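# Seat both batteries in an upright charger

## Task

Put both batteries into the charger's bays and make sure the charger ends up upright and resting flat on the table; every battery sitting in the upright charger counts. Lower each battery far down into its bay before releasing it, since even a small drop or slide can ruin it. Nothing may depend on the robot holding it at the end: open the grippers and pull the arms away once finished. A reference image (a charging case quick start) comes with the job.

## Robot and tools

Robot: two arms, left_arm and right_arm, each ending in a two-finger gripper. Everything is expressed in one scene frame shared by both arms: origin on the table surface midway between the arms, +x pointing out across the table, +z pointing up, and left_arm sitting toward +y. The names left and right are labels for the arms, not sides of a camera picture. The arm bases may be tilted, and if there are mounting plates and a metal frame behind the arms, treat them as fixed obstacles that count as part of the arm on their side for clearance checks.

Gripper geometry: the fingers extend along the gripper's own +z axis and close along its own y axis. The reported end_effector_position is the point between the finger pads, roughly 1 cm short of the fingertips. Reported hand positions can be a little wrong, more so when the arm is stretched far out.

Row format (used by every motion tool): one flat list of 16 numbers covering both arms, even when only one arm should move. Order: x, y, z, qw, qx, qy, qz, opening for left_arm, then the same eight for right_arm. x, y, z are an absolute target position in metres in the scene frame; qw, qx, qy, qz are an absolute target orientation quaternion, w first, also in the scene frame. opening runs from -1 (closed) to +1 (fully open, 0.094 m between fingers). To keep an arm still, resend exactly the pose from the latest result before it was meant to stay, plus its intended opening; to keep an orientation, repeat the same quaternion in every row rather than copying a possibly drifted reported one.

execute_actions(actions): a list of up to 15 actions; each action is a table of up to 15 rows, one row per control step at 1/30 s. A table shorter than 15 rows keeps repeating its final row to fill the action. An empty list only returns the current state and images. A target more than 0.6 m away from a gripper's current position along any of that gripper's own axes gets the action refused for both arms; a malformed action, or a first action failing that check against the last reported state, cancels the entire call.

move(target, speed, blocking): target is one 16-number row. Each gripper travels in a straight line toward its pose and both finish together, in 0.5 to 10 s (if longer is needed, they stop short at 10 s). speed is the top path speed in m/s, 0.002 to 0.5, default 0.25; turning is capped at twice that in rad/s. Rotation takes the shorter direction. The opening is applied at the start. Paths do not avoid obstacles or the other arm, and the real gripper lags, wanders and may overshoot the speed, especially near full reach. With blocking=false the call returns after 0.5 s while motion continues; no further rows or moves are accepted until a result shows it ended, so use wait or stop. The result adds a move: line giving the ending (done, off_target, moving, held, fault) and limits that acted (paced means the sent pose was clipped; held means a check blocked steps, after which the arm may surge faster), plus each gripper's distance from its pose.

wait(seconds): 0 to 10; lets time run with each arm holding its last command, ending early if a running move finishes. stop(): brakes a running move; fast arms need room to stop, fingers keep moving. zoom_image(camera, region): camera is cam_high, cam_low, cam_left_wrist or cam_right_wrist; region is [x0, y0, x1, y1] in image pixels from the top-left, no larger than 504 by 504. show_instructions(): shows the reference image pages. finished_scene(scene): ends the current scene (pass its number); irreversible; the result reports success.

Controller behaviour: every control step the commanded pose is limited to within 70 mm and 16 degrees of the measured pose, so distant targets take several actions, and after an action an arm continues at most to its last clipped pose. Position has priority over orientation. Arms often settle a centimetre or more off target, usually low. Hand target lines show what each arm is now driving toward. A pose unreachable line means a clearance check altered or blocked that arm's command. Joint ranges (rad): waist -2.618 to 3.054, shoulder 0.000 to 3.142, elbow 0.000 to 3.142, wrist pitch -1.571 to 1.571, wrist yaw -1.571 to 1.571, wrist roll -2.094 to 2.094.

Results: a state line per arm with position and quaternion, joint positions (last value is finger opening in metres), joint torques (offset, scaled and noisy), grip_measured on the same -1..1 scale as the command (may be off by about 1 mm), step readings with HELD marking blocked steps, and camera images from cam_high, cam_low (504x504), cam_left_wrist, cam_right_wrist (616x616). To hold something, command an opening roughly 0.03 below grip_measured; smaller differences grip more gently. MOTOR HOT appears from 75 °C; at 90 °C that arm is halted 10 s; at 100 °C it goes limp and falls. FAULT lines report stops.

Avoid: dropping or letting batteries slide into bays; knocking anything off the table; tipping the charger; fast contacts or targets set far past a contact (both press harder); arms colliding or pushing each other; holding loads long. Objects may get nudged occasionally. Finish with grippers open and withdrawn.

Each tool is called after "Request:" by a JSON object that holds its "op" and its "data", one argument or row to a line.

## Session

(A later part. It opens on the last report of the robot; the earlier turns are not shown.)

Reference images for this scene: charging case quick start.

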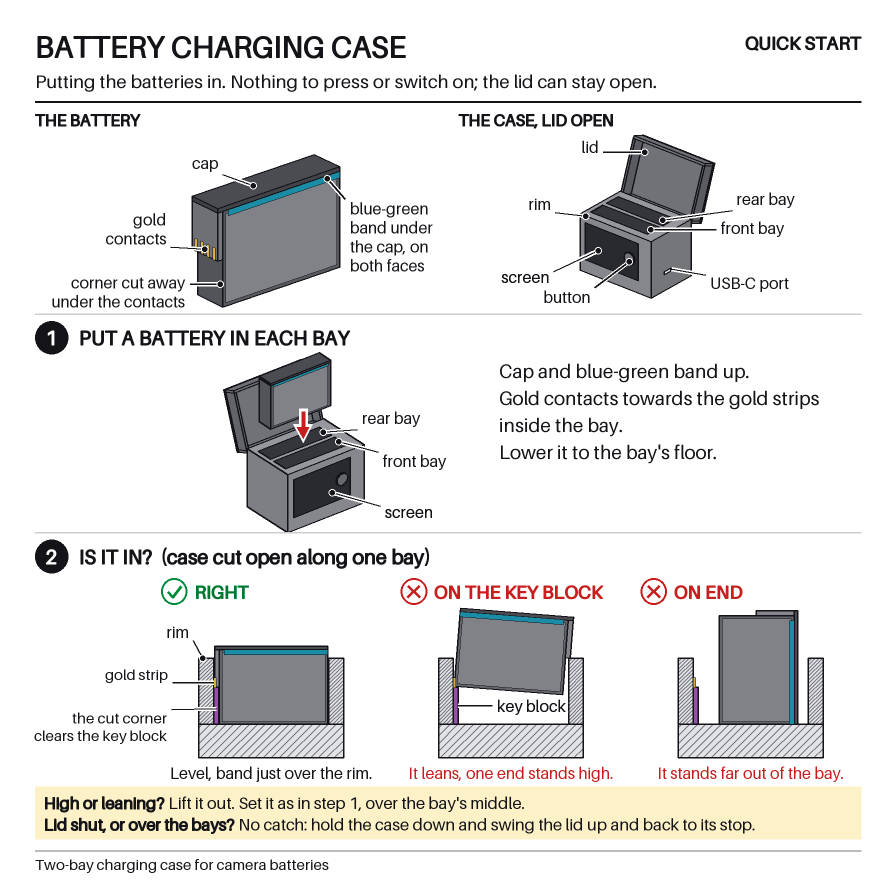

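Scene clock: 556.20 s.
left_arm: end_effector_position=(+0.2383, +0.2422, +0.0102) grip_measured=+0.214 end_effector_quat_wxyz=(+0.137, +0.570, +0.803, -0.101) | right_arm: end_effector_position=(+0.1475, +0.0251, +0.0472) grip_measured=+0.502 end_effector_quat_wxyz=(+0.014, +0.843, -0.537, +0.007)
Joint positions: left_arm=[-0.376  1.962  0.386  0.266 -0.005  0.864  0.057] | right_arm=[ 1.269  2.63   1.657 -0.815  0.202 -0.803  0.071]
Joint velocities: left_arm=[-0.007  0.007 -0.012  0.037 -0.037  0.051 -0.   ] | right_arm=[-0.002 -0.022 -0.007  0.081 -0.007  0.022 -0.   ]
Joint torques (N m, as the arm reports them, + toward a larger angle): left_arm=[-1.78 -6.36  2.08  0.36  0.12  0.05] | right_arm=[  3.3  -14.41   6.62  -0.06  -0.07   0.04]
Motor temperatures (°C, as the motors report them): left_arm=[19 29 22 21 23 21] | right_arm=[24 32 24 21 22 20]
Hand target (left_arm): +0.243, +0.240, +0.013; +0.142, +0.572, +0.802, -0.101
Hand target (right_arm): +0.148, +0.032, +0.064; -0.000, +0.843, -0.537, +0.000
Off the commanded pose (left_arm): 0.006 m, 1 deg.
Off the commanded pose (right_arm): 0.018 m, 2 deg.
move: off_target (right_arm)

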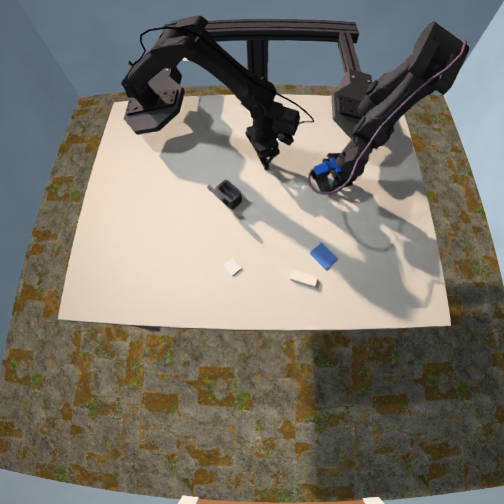

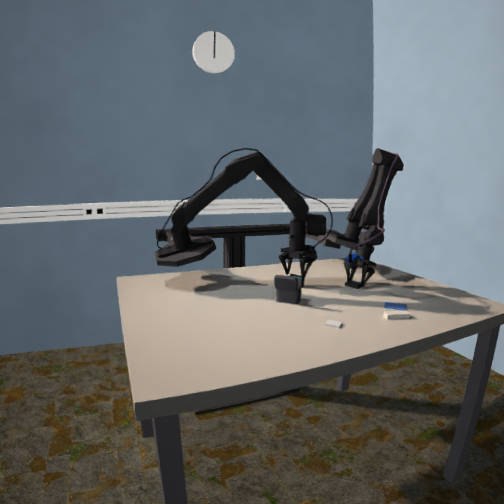

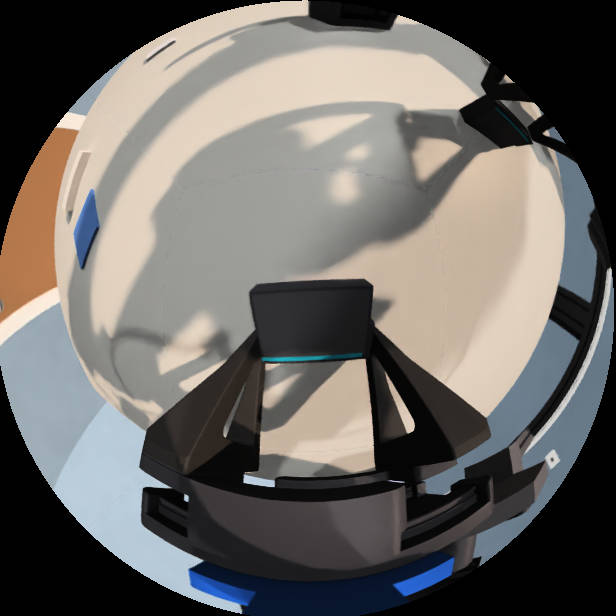

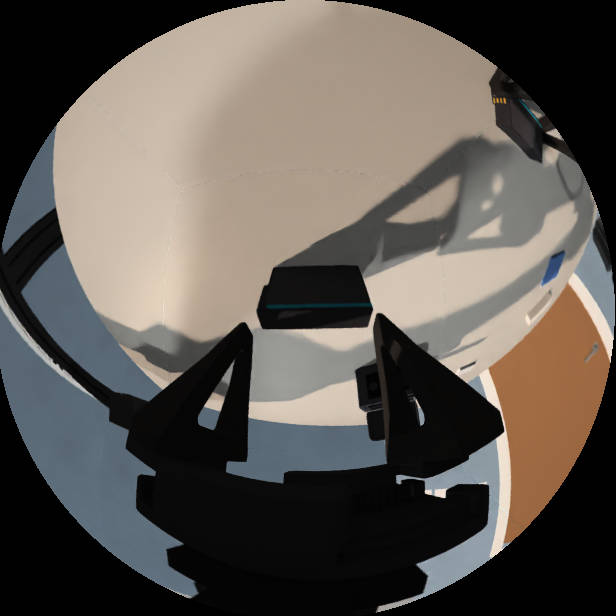

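Request:
{"op": "move", "data": {
  "target": [0.240,0.242,0.011,0.142,0.572,0.802,-0.101,0.18, 0.147,0.034,0.043,0,-0.843,0.537,0,0.5],
  "speed": 0.02
}}

Request:
{"op": "zoom_image", "data": {
  "camera": "cam_right_wrist",
  "region": [210,240,410,400]
}}

Scene clock: 560.67 s.
left_arm: end_effector_position=(+0.2383, +0.2422, +0.0102) grip_measured=+0.214 end_effector_quat_wxyz=(+0.137, +0.571, +0.803, -0.101) | right_arm: end_effector_position=(+0.1468, +0.0265, +0.0411) grip_measured=+0.502 end_effector_quat_wxyz=(+0.012, +0.843, -0.537, +0.007)
Joint positions: left_arm=[-0.376  1.962  0.386  0.266 -0.005  0.866  0.057] | right_arm=[ 1.269  2.645  1.657 -0.798  0.202 -0.803  0.071]
Joint velocities: left_arm=[-0.002  0.002 -0.012 -0.095  0.022 -0.022 -0.001] | right_arm=[-0.012 -0.002 -0.012  0.037  0.037 -0.022 -0.001]
Joint torques (N m, as the arm reports them, + toward a larger angle): left_arm=[-1.33 -5.64  1.17  0.52  0.15  0.05] | right_arm=[  2.8  -12.06   5.92   0.3   -0.06  -0.02]
Motor temperatures (°C, as the motors report them): left_arm=[19 28 22 21 23 21] | right_arm=[24 33 24 21 22 20]
Hand target (left_arm): +0.240, +0.242, +0.011; +0.142, +0.572, +0.802, -0.101
Hand target (right_arm): +0.147, +0.034, +0.043; +0.000, +0.843, -0.537, +0.000
Off the commanded pose (left_arm): 0.002 m, 1 deg.
Off the commanded pose (right_arm): 0.008 m, 2 deg.
move: done

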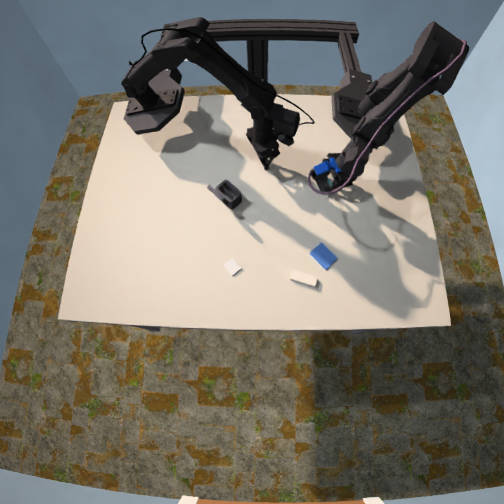

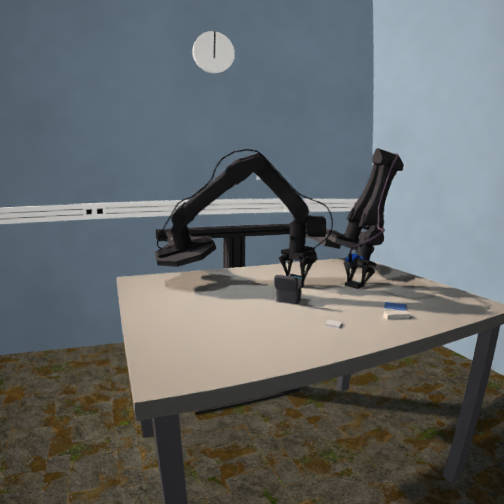

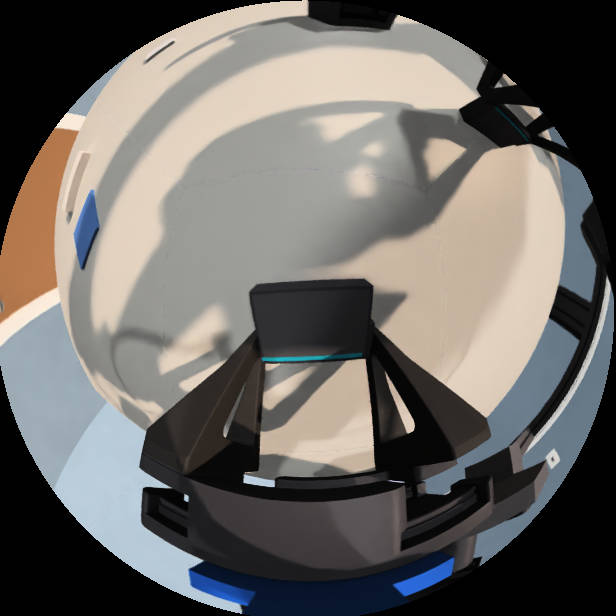

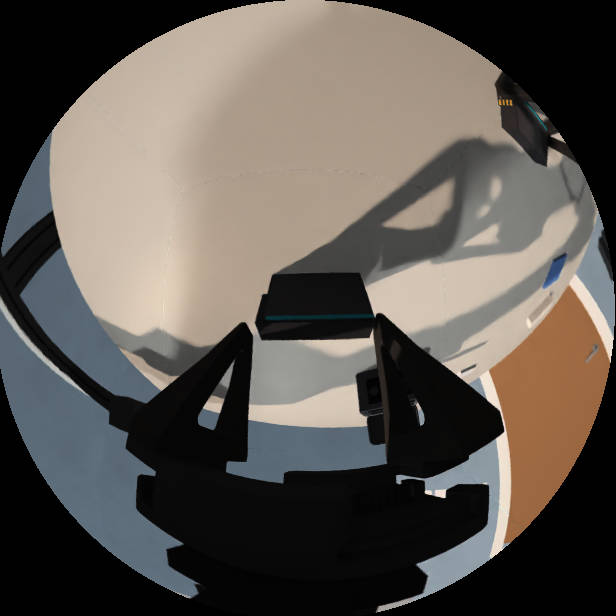

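Region (210, 240, 410, 400) of cam_right_wrist's 616x616 image, scaled by 2.520, with more detail than that image has; it fills the top 403 rows of this view, and the rest is white.

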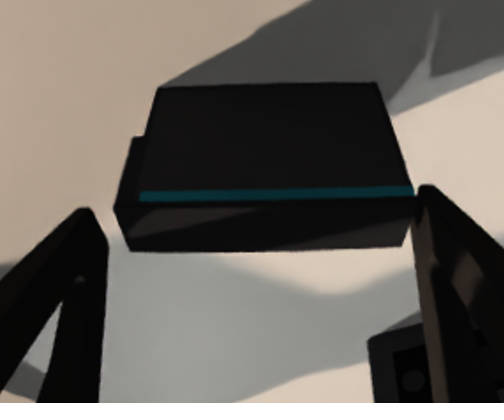

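Request:
{"op": "execute_actions", "data": {
  "actions": [
    [[0.240,0.242,0.011,0.142,0.572,0.802,-0.101,0.18, 0.147,0.030,0.042,0,-0.843,0.537,0,0.26]],
    [[0.240,0.242,0.011,0.142,0.572,0.802,-0.101,0.18, 0.147,0.030,0.042,0,-0.843,0.537,0,0.165]]
  ]
}}

Request:
{"op": "zoom_image", "data": {
  "camera": "cam_right_wrist",
  "region": [210,240,410,400]
}}

Scene clock: 564.30 s.
left_arm: end_effector_position=(+0.2383, +0.2422, +0.0102) grip_measured=+0.214 end_effector_quat_wxyz=(+0.137, +0.571, +0.803, -0.101) | right_arm: end_effector_position=(+0.1462, +0.0262, +0.0387) grip_measured=+0.197 end_effector_quat_wxyz=(+0.010, +0.843, -0.538, +0.006)
Joint positions: left_arm=[-0.376  1.962  0.386  0.266 -0.005  0.866  0.057] | right_arm=[ 1.269  2.645  1.645 -0.782  0.202 -0.803  0.056]
Joint velocities: left_arm=[-0.002  0.002  0.002 -0.037 -0.007 -0.007  0.001] | right_arm=[-0.007 -0.002 -0.012 -0.066 -0.022 -0.022 -0.001]
Joint torques (N m, as the arm reports them, + toward a larger angle): left_arm=[-1.25 -5.78  1.22  0.52  0.13  0.08] | right_arm=[  2.52 -12.83   4.55   0.31  -0.08  -0.05]
Motor temperatures (°C, as the motors report them): left_arm=[19 28 22 21 23 21] | right_arm=[24 33 24 21 22 20]
Hand target (left_arm): +0.240, +0.242, +0.011; +0.142, +0.572, +0.802, -0.101
Hand target (right_arm): +0.147, +0.030, +0.042; +0.000, +0.843, -0.537, +0.000
Off the commanded pose (left_arm): 0.002 m, 1 deg.
Off the commanded pose (right_arm): 0.005 m, 1 deg.
Step readings (end_effector_position; steps 1 to 15: 1st action; 16 to 30: 2nd action):
0: left_arm (+0.2383, +0.2422, +0.0102) | right_arm (+0.1469, +0.0268, +0.0411)
1: left_arm (+0.2383, +0.2422, +0.0102) | right_arm (+0.1468, +0.0267, +0.0407)
2: left_arm (+0.2383, +0.2422, +0.0102) | right_arm (+0.1468, +0.0270, +0.0403)
4: left_arm (+0.2383, +0.2422, +0.0102) | right_arm (+0.1463, +0.0262, +0.0392)
8: left_arm (+0.2383, +0.2422, +0.0102) | right_arm (+0.1460, +0.0257, +0.0387)
15: left_arm (+0.2383, +0.2422, +0.0102) | right_arm (+0.1461, +0.0260, +0.0387)
16: left_arm (+0.2383, +0.2422, +0.0102) | right_arm (+0.1461, +0.0261, +0.0387)
17: left_arm (+0.2383, +0.2422, +0.0102) | right_arm (+0.1461, +0.0261, +0.0387)
19: left_arm (+0.2383, +0.2422, +0.0102) | right_arm (+0.1461, +0.0261, +0.0387)
23: left_arm (+0.2383, +0.2422, +0.0102) | right_arm (+0.1462, +0.0262, +0.0387)
30: end_effector_position above

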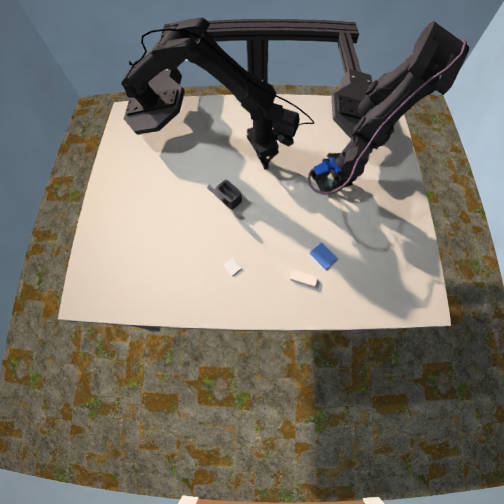

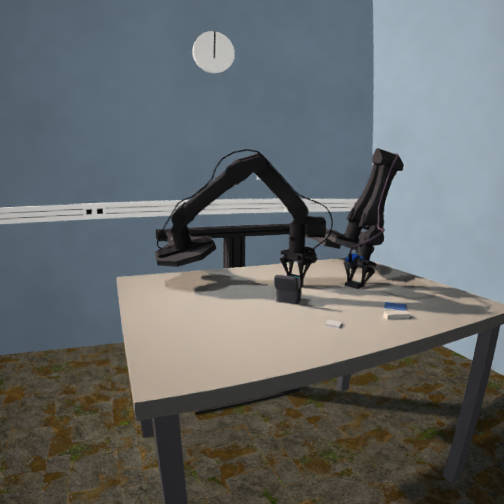

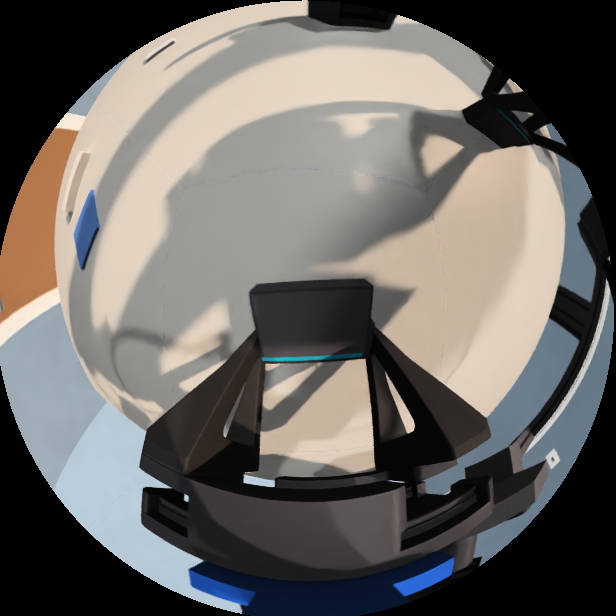

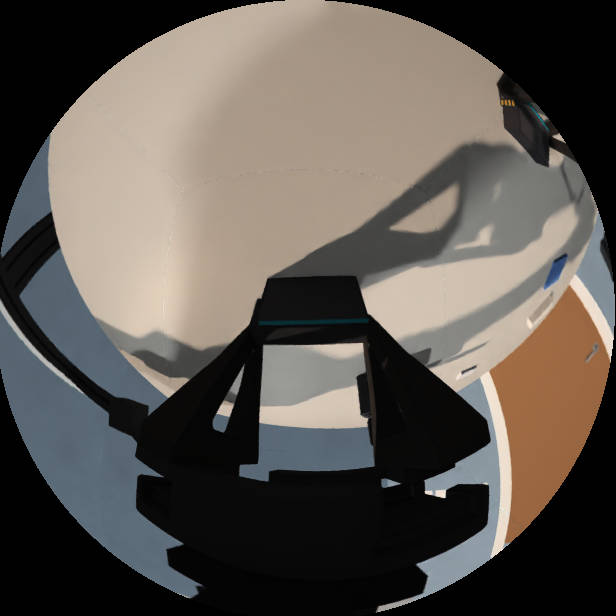

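Region (210, 240, 410, 400) of cam_right_wrist's 616x616 image, scaled by 2.520, with more detail than that image has; it fills the top 403 rows of this view, and the rest is white.

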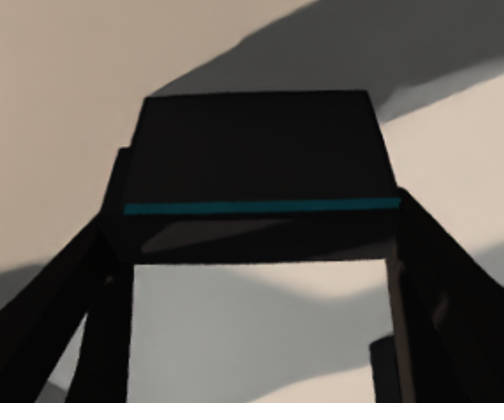

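Request:
{"op": "move", "data": {
  "target": [0.25,0.23,0.055,0.142,0.572,0.802,-0.101,0.18, 0.15,0.015,0.11,0,-0.843,0.537,0,0.165],
  "speed": 0.12
}}

Request:
{"op": "move", "data": {
  "target": [0.37,0.09,0.05,0.161,0.369,0.913,-0.065,0.18, 0.281,-0.070,0.15,0,-0.9362,0.3515,0,0.165],
  "speed": 0.2
}}

Scene clock: 574.40 s.
left_arm: end_effector_position=(+0.2390, +0.2380, +0.0463) grip_measured=+0.214 end_effector_quat_wxyz=(+0.123, +0.571, +0.805, -0.101) | right_arm: end_effector_position=(+0.1534, +0.0131, +0.0973) grip_measured=+0.197 end_effector_quat_wxyz=(+0.008, +0.843, -0.538, +0.006)
Joint positions: left_arm=[-0.446  1.77   0.433 -0.002 -0.028  0.792  0.057] | right_arm=[ 1.269  2.492  1.631 -0.915  0.202 -0.803  0.056]
Joint velocities: left_arm=[-0.007 -0.012 -0.002  0.007 -0.007 -0.007 -0.   ] | right_arm=[ 0.002 -0.002 -0.007  0.007  0.066 -0.007 -0.   ]
Joint torques (N m, as the arm reports them, + toward a larger angle): left_arm=[-2.59 -6.74  3.77  0.41  0.13 -0.07] | right_arm=[  3.41 -13.57   6.09  -0.03  -0.07   0.06]
Motor temperatures (°C, as the motors report them): left_arm=[19 28 22 21 23 21] | right_arm=[24 33 24 21 22 20]
Hand target (left_arm): +0.250, +0.230, +0.056; +0.142, +0.572, +0.802, -0.101
Hand target (right_arm): +0.150, +0.016, +0.110; -0.000, +0.843, -0.537, +0.000
Off the commanded pose (left_arm): 0.016 m, 2 deg.
Off the commanded pose (right_arm): 0.013 m, 1 deg.
move: off_target (left_arm, right_arm)

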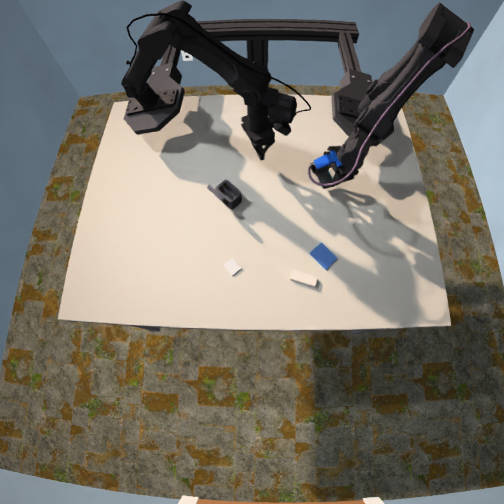

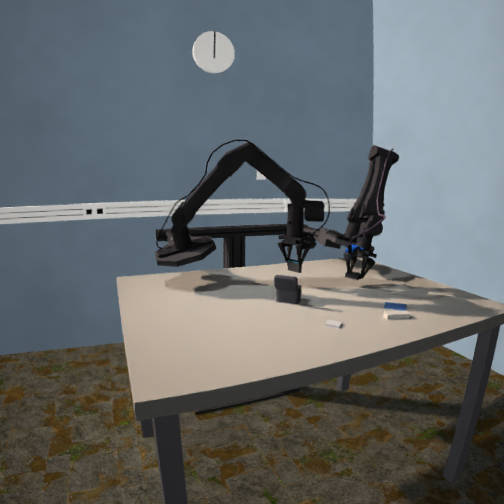

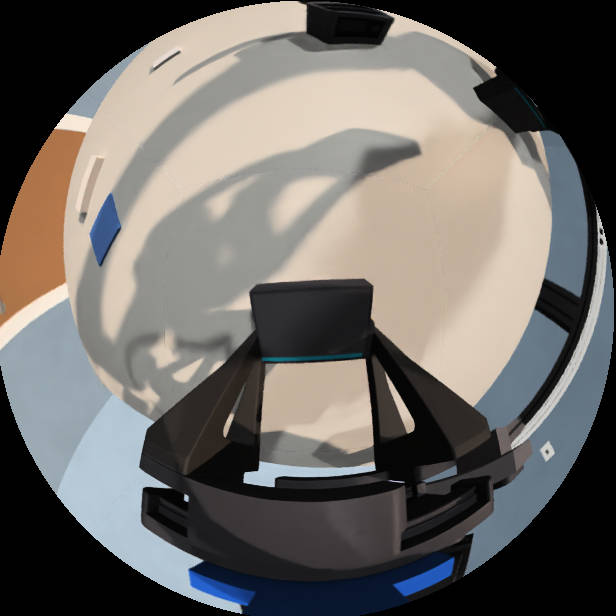

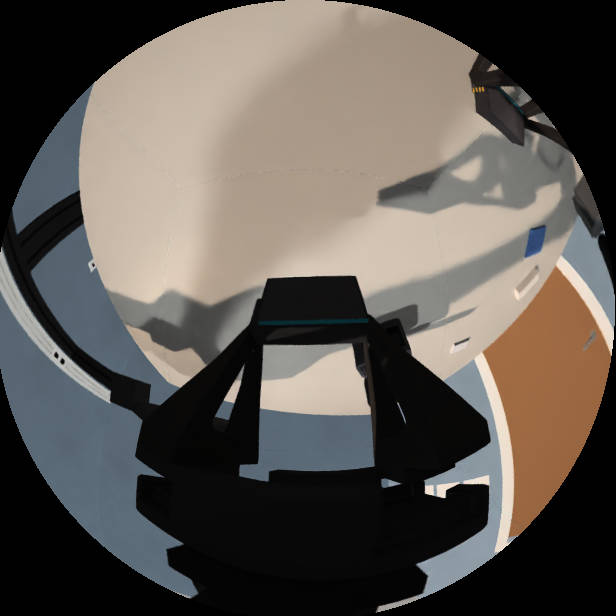

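Scene clock: 576.23 s.
left_arm: end_effector_position=(+0.3617, +0.0989, +0.0409) grip_measured=+0.214 end_effector_quat_wxyz=(+0.150, +0.368, +0.915, -0.064) | right_arm: end_effector_position=(+0.2735, -0.0742, +0.1302) grip_measured=+0.198 end_effector_quat_wxyz=(+0.019, +0.935, -0.354, -0.008)
Joint positions: left_arm=[-0.682  2.273  1.147 -0.156 -0.229  0.129  0.057] | right_arm=[ 0.934  2.348  1.662 -1.04   0.243 -1.548  0.056]
Joint velocities: left_arm=[-0.002  0.002 -0.012 -0.066 -0.022 -0.022 -0.001] | right_arm=[ 0.017  0.002  0.002 -0.066  0.022 -0.007  0.   ]
Joint torques (N m, as the arm reports them, + toward a larger angle): left_arm=[-4.12 -9.97  5.22  0.62 -0.02 -0.05] | right_arm=[  3.71 -13.27   9.26  -0.12  -0.06  -0.1 ]
Motor temperatures (°C, as the motors report them): left_arm=[19 28 22 21 23 21] | right_arm=[24 33 24 21 22 20]
Hand target (left_arm): +0.367, +0.088, +0.049; +0.162, +0.369, +0.913, -0.067
Hand target (right_arm): +0.279, -0.068, +0.150; -0.001, +0.936, -0.351, -0.004
Off the commanded pose (left_arm): 0.015 m, 1 deg.
Off the commanded pose (right_arm): 0.022 m, 2 deg.
move: off_target (left_arm, right_arm)

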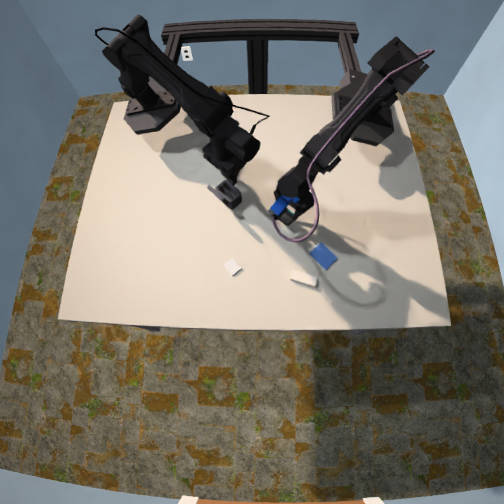

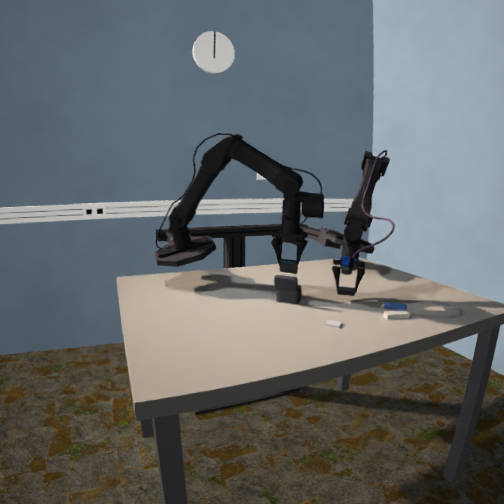

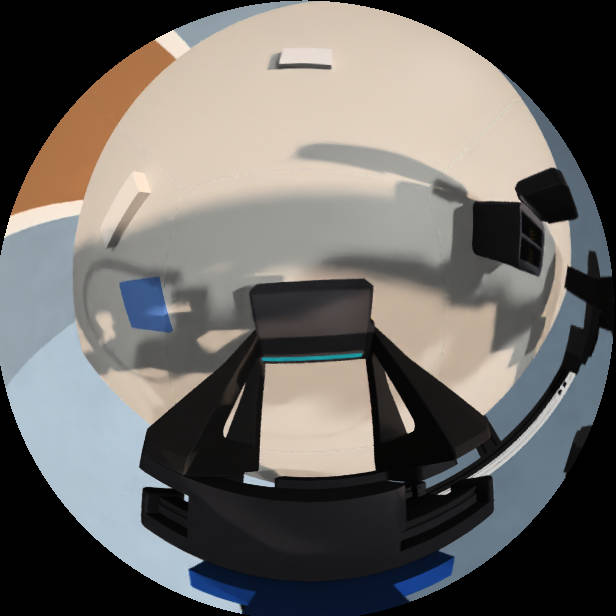

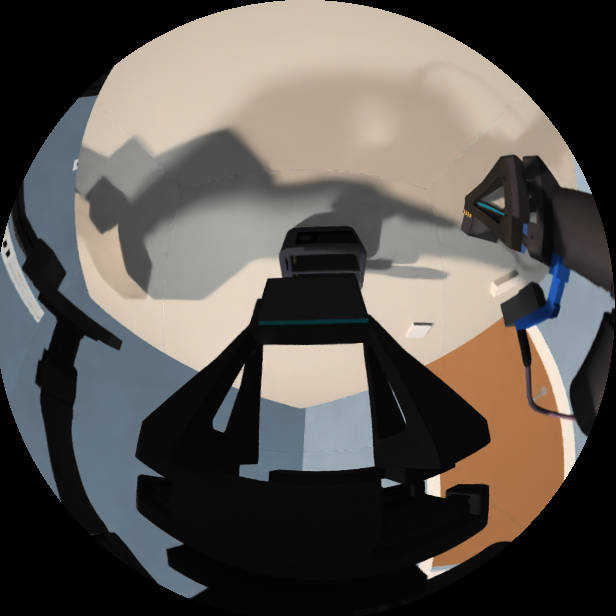

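Request:
{"op": "move", "data": {
  "target": [0.367,0.092,0.014,0.161,0.369,0.913,-0.065,0.18, 0.292,-0.068,0.125,0,-0.9362,0.3515,0,0.165],
  "speed": 0.05
}}

Request:
{"op": "zoom_image", "data": {
  "camera": "cam_right_wrist",
  "region": [230,190,390,320]
}}

Scene clock: 582.53 s.
left_arm: end_effector_position=(+0.3597, +0.0957, +0.0130) grip_measured=+0.214 end_effector_quat_wxyz=(+0.150, +0.371, +0.914, -0.063) | right_arm: end_effector_position=(+0.2806, -0.0772, +0.1175) grip_measured=+0.198 end_effector_quat_wxyz=(+0.021, +0.937, -0.350, -0.008)
Joint positions: left_arm=[-0.673  2.358  1.147 -0.07  -0.228  0.145  0.057] | right_arm=[ 0.911  2.374  1.662 -1.013  0.249 -1.579  0.056]
Joint velocities: left_arm=[ 0.002  0.012 -0.012  0.066  0.022 -0.066  0.001] | right_arm=[-0.012  0.012 -0.002  0.022 -0.022  0.007 -0.   ]
Joint torques (N m, as the arm reports them, + toward a larger angle): left_arm=[-2.38 -9.83  3.84  0.75  0.01  0.1 ] | right_arm=[  3.11 -10.98   9.35   0.19   0.02  -0.1 ]
Motor temperatures (°C, as the motors report them): left_arm=[19 29 23 21 23 21] | right_arm=[24 33 25 21 22 20]
Hand target (left_arm): +0.367, +0.092, +0.014; +0.161, +0.369, +0.913, -0.065
Hand target (right_arm): +0.292, -0.068, +0.125; -0.000, +0.936, -0.351, +0.000
Off the commanded pose (left_arm): 0.008 m, 1 deg.
Off the commanded pose (right_arm): 0.016 m, 3 deg.
move: off_target (right_arm)

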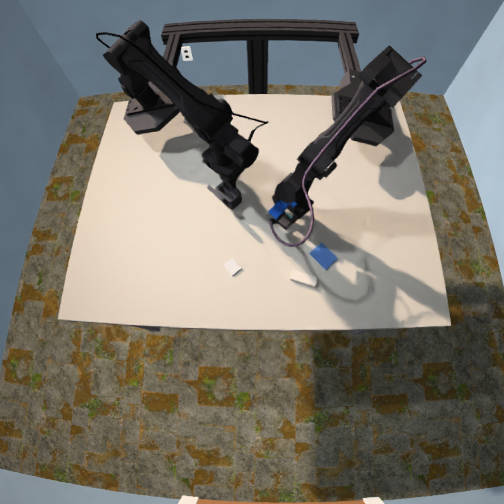

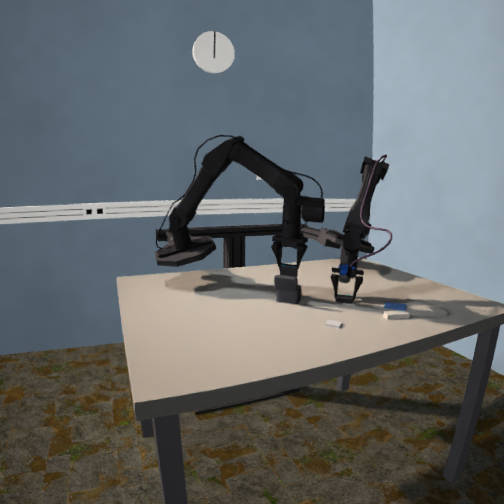

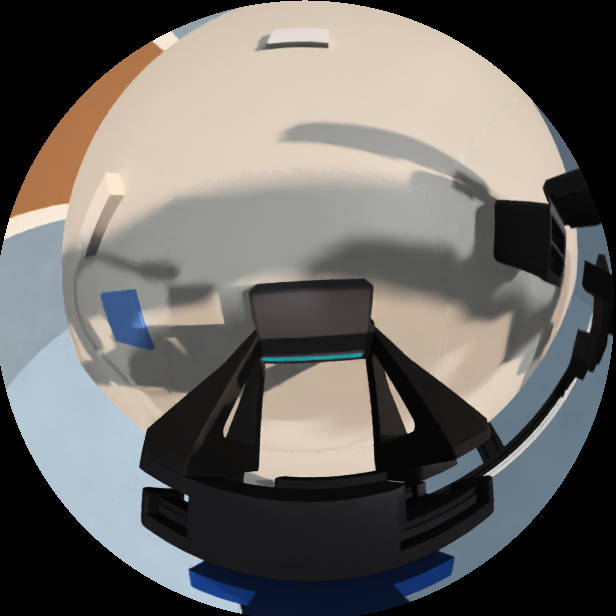

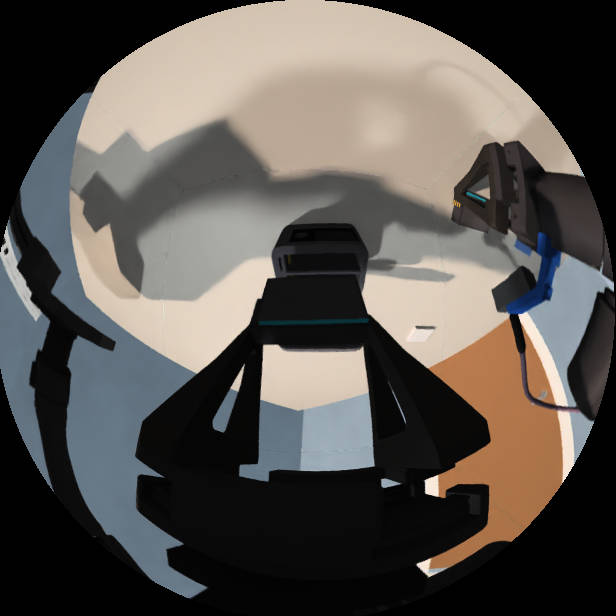

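Region (230, 190, 390, 320) of cam_right_wrist's 616x616 image, scaled by 3.150, with more detail than that image has; it fills the top 410 rows of this view, and the rest is white.

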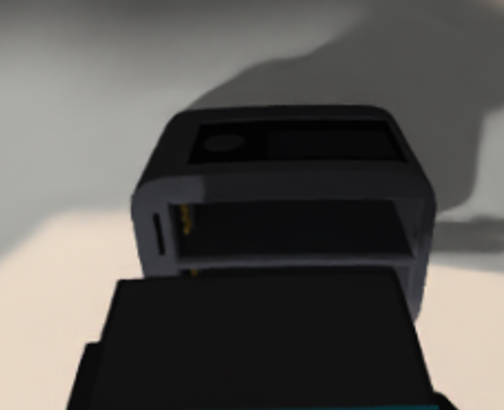

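Request:
{"op": "move", "data": {
  "target": [0.364,0.094,0.009,0.161,0.369,0.913,-0.065,0.18, 0.304,-0.073,0.113,0,-0.9362,0.3515,0,0.165],
  "speed": 0.03
}}

Request:
{"op": "zoom_image", "data": {
  "camera": "cam_right_wrist",
  "region": [230,190,390,320]
}}

Scene clock: 595.73 s.
left_arm: end_effector_position=(+0.3631, +0.0926, +0.0126) grip_measured=+0.214 end_effector_quat_wxyz=(+0.159, +0.370, +0.913, -0.065) | right_arm: end_effector_position=(+0.2931, -0.0814, +0.1061) grip_measured=+0.198 end_effector_quat_wxyz=(+0.019, +0.936, -0.350, -0.008)
Joint positions: left_arm=[-0.673  2.364  1.147 -0.044 -0.228  0.148  0.057] | right_arm=[ 0.876  2.401  1.674 -0.986  0.252 -1.614  0.056]
Joint velocities: left_arm=[-0.007 -0.012 -0.007  0.022  0.051 -0.037 -0.001] | right_arm=[ 0.017 -0.007 -0.012  0.066  0.081  0.007 -0.   ]
Joint torques (N m, as the arm reports them, + toward a larger angle): left_arm=[-2.36 -9.6   2.9   0.8   0.04  0.06] | right_arm=[  3.16 -11.06   9.28   0.16  -0.03  -0.12]
Motor temperatures (°C, as the motors report them): left_arm=[19 30 23 21 23 21] | right_arm=[24 32 25 21 22 20]
Hand target (left_arm): +0.364, +0.094, +0.009; +0.161, +0.369, +0.913, -0.065
Hand target (right_arm): +0.304, -0.073, +0.113; -0.000, +0.936, -0.351, -0.000
Off the commanded pose (left_arm): 0.004 m, 0 deg.
Off the commanded pose (right_arm): 0.015 m, 2 deg.
move: off_target (right_arm)

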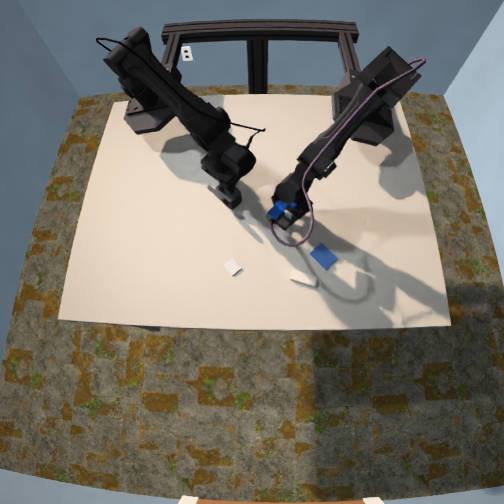

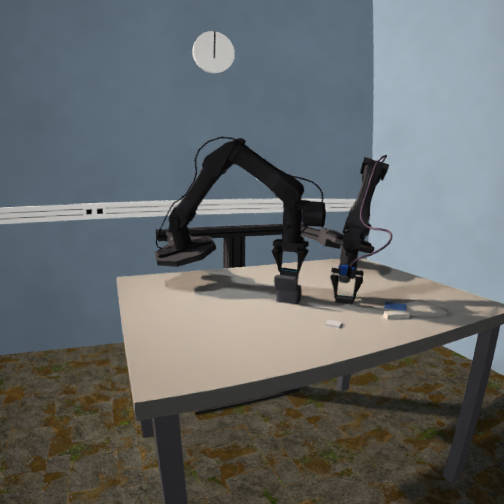

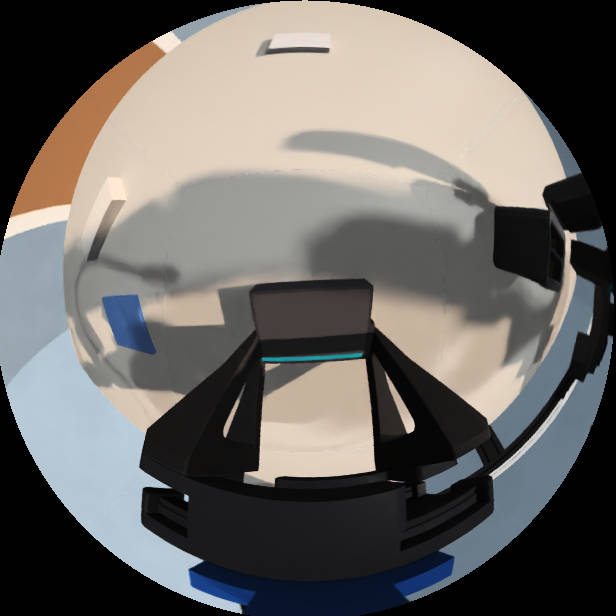

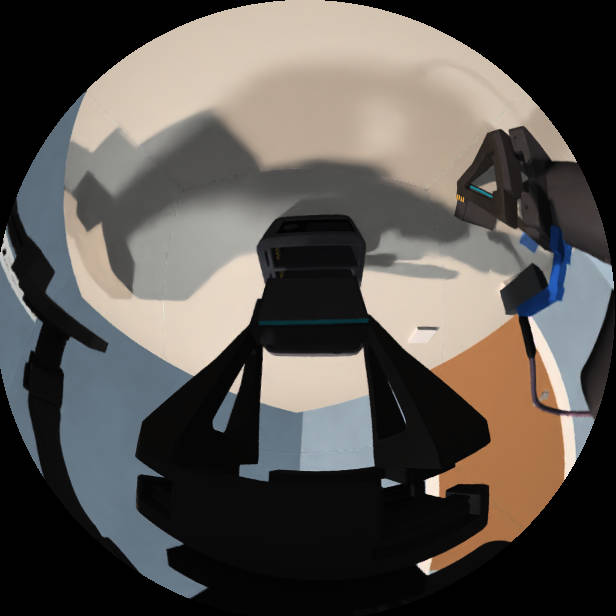

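Region (230, 190, 390, 320) of cam_right_wrist's 616x616 image, scaled by 3.150, with more detail than that image has; it fills the top 410 rows of this view, and the rest is white.

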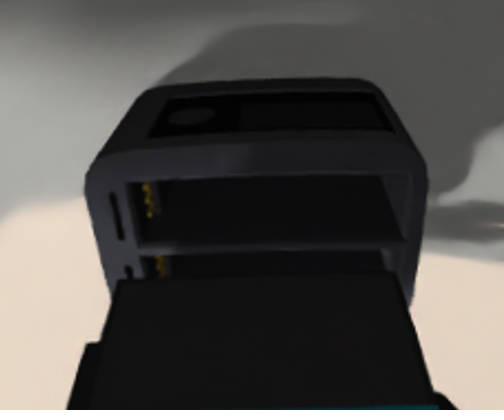

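Request:
{"op": "execute_actions", "data": {
  "actions": []
}}

Scene clock: 610.83 s.
left_arm: end_effector_position=(+0.3631, +0.0926, +0.0126) grip_measured=+0.214 end_effector_quat_wxyz=(+0.159, +0.370, +0.913, -0.065) | right_arm: end_effector_position=(+0.2931, -0.0814, +0.1061) grip_measured=+0.198 end_effector_quat_wxyz=(+0.019, +0.937, -0.350, -0.008)
Joint positions: left_arm=[-0.673  2.364  1.147 -0.044 -0.228  0.148  0.057] | right_arm=[ 0.876  2.401  1.674 -0.986  0.252 -1.615  0.056]
Joint velocities: left_arm=[ 0.007 -0.012  0.007 -0.081  0.051 -0.007 -0.001] | right_arm=[-0.007  0.012  0.012 -0.037 -0.022 -0.007 -0.001]
Joint torques (N m, as the arm reports them, + toward a larger angle): left_arm=[-2.3  -9.66  2.96  0.75 -0.01  0.07] | right_arm=[  3.04 -11.04   9.16   0.18  -0.01  -0.06]
Motor temperatures (°C, as the motors report them): left_arm=[19 30 23 22 23 21] | right_arm=[24 31 26 21 22 20]
Hand target (left_arm): +0.364, +0.094, +0.009; +0.161, +0.369, +0.913, -0.065
Hand target (right_arm): +0.304, -0.073, +0.113; -0.000, +0.936, -0.351, -0.000
Off the commanded pose (left_arm): 0.004 m, 0 deg.
Off the commanded pose (right_arm): 0.015 m, 2 deg.

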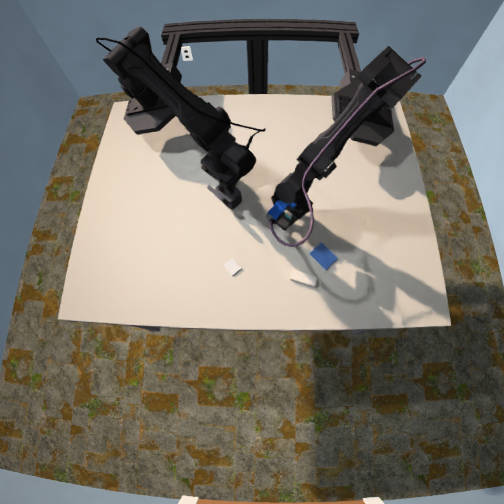

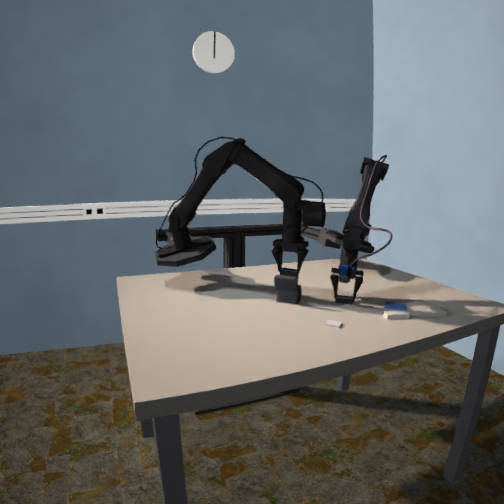

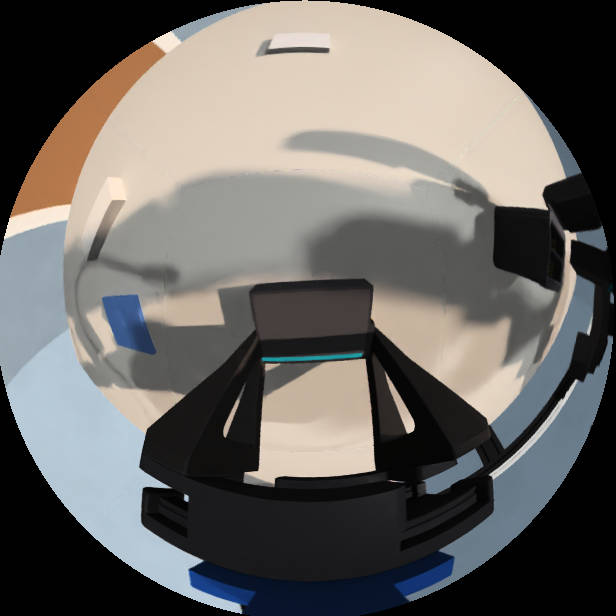

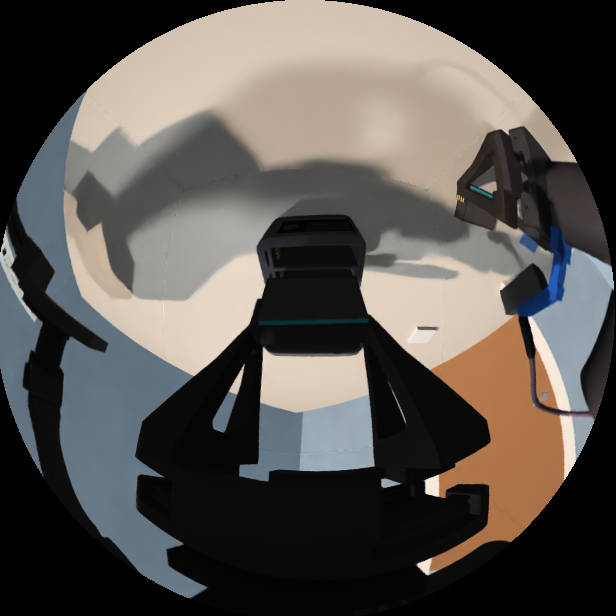

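Request:
{"op": "move", "data": {
  "target": [0.364,0.094,0.004,0.161,0.369,0.913,-0.065,0.18, 0.304,-0.073,0.104,0,0.9362,-0.3515,0,0.165],
  "speed": 0.03
}}

Request:
{"op": "zoom_image", "data": {
  "camera": "cam_right_wrist",
  "region": [230,190,390,320]
}}

Scene clock: 614.90 s.
left_arm: end_effector_position=(+0.3642, +0.0909, +0.0121) grip_measured=+0.214 end_effector_quat_wxyz=(+0.163, +0.370, +0.912, -0.067) | right_arm: end_effector_position=(+0.2947, -0.0776, +0.0997) grip_measured=+0.198 end_effector_quat_wxyz=(+0.015, +0.937, -0.349, -0.006)
Joint positions: left_arm=[-0.673  2.368  1.147 -0.031 -0.226  0.15   0.057] | right_arm=[ 0.876  2.417  1.674 -0.96   0.253 -1.62   0.056]
Joint velocities: left_arm=[ 0.002 -0.007  0.007 -0.051 -0.022 -0.007 -0.   ] | right_arm=[ 0.007 -0.017  0.002 -0.066 -0.007 -0.051 -0.001]
Joint torques (N m, as the arm reports them, + toward a larger angle): left_arm=[-2.04 -8.66  2.89  0.83 -0.01  0.11] | right_arm=[  2.74 -11.41   7.94   0.2    0.    -0.1 ]
Motor temperatures (°C, as the motors report them): left_arm=[19 30 23 22 23 21] | right_arm=[24 31 26 21 22 20]
Hand target (left_arm): +0.364, +0.094, +0.004; +0.161, +0.369, +0.913, -0.065
Hand target (right_arm): +0.304, -0.073, +0.104; +0.000, +0.936, -0.352, +0.000
Off the commanded pose (left_arm): 0.009 m, 0 deg.
Off the commanded pose (right_arm): 0.011 m, 2 deg.
move: off_target (right_arm)

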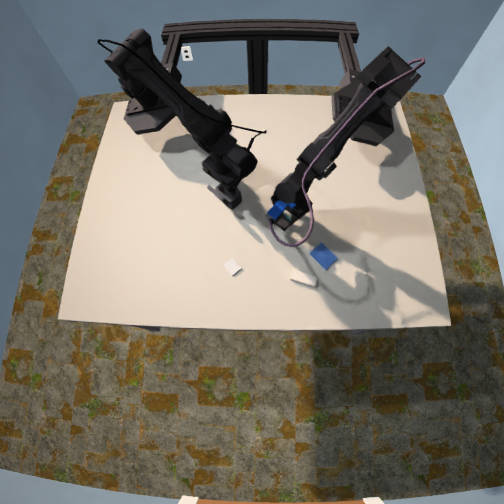

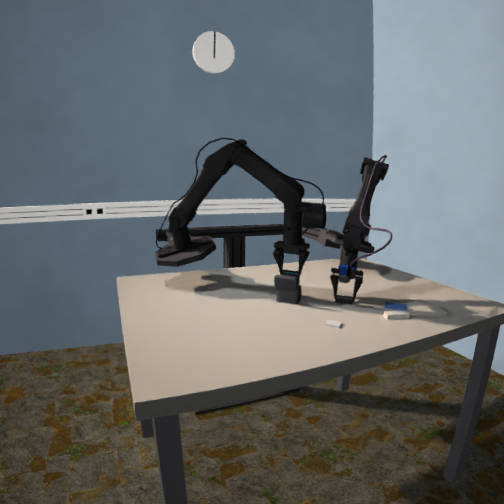

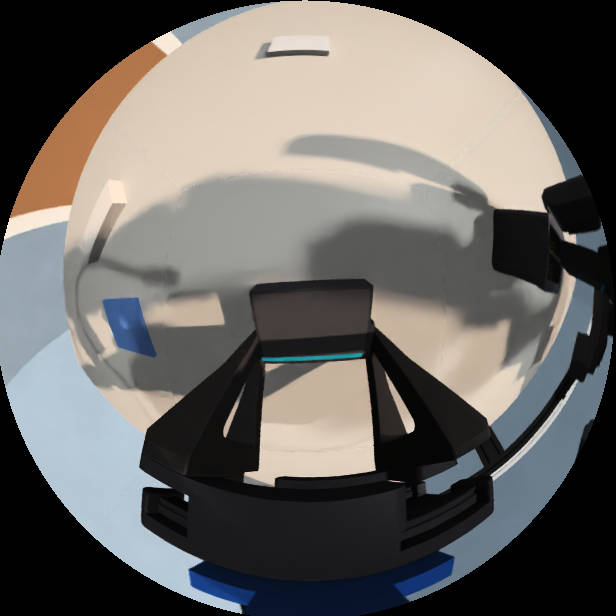

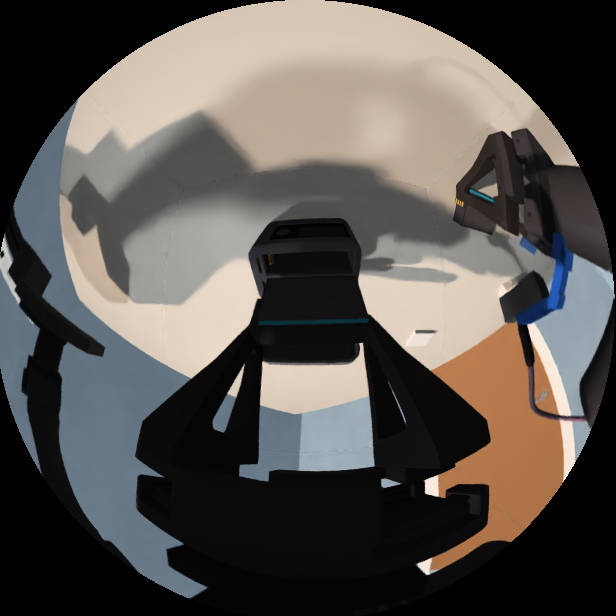

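Region (230, 190, 390, 320) of cam_right_wrist's 616x616 image, scaled by 3.150, with more detail than that image has; it fills the top 410 rows of this view, and the rest is white.

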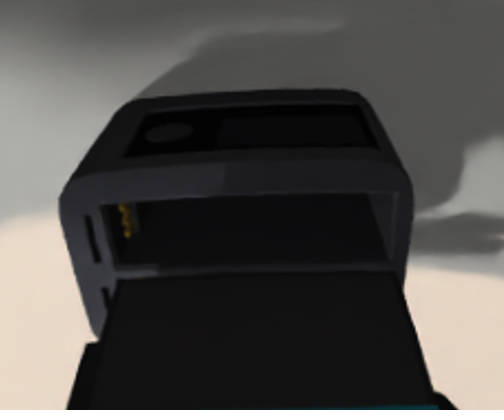

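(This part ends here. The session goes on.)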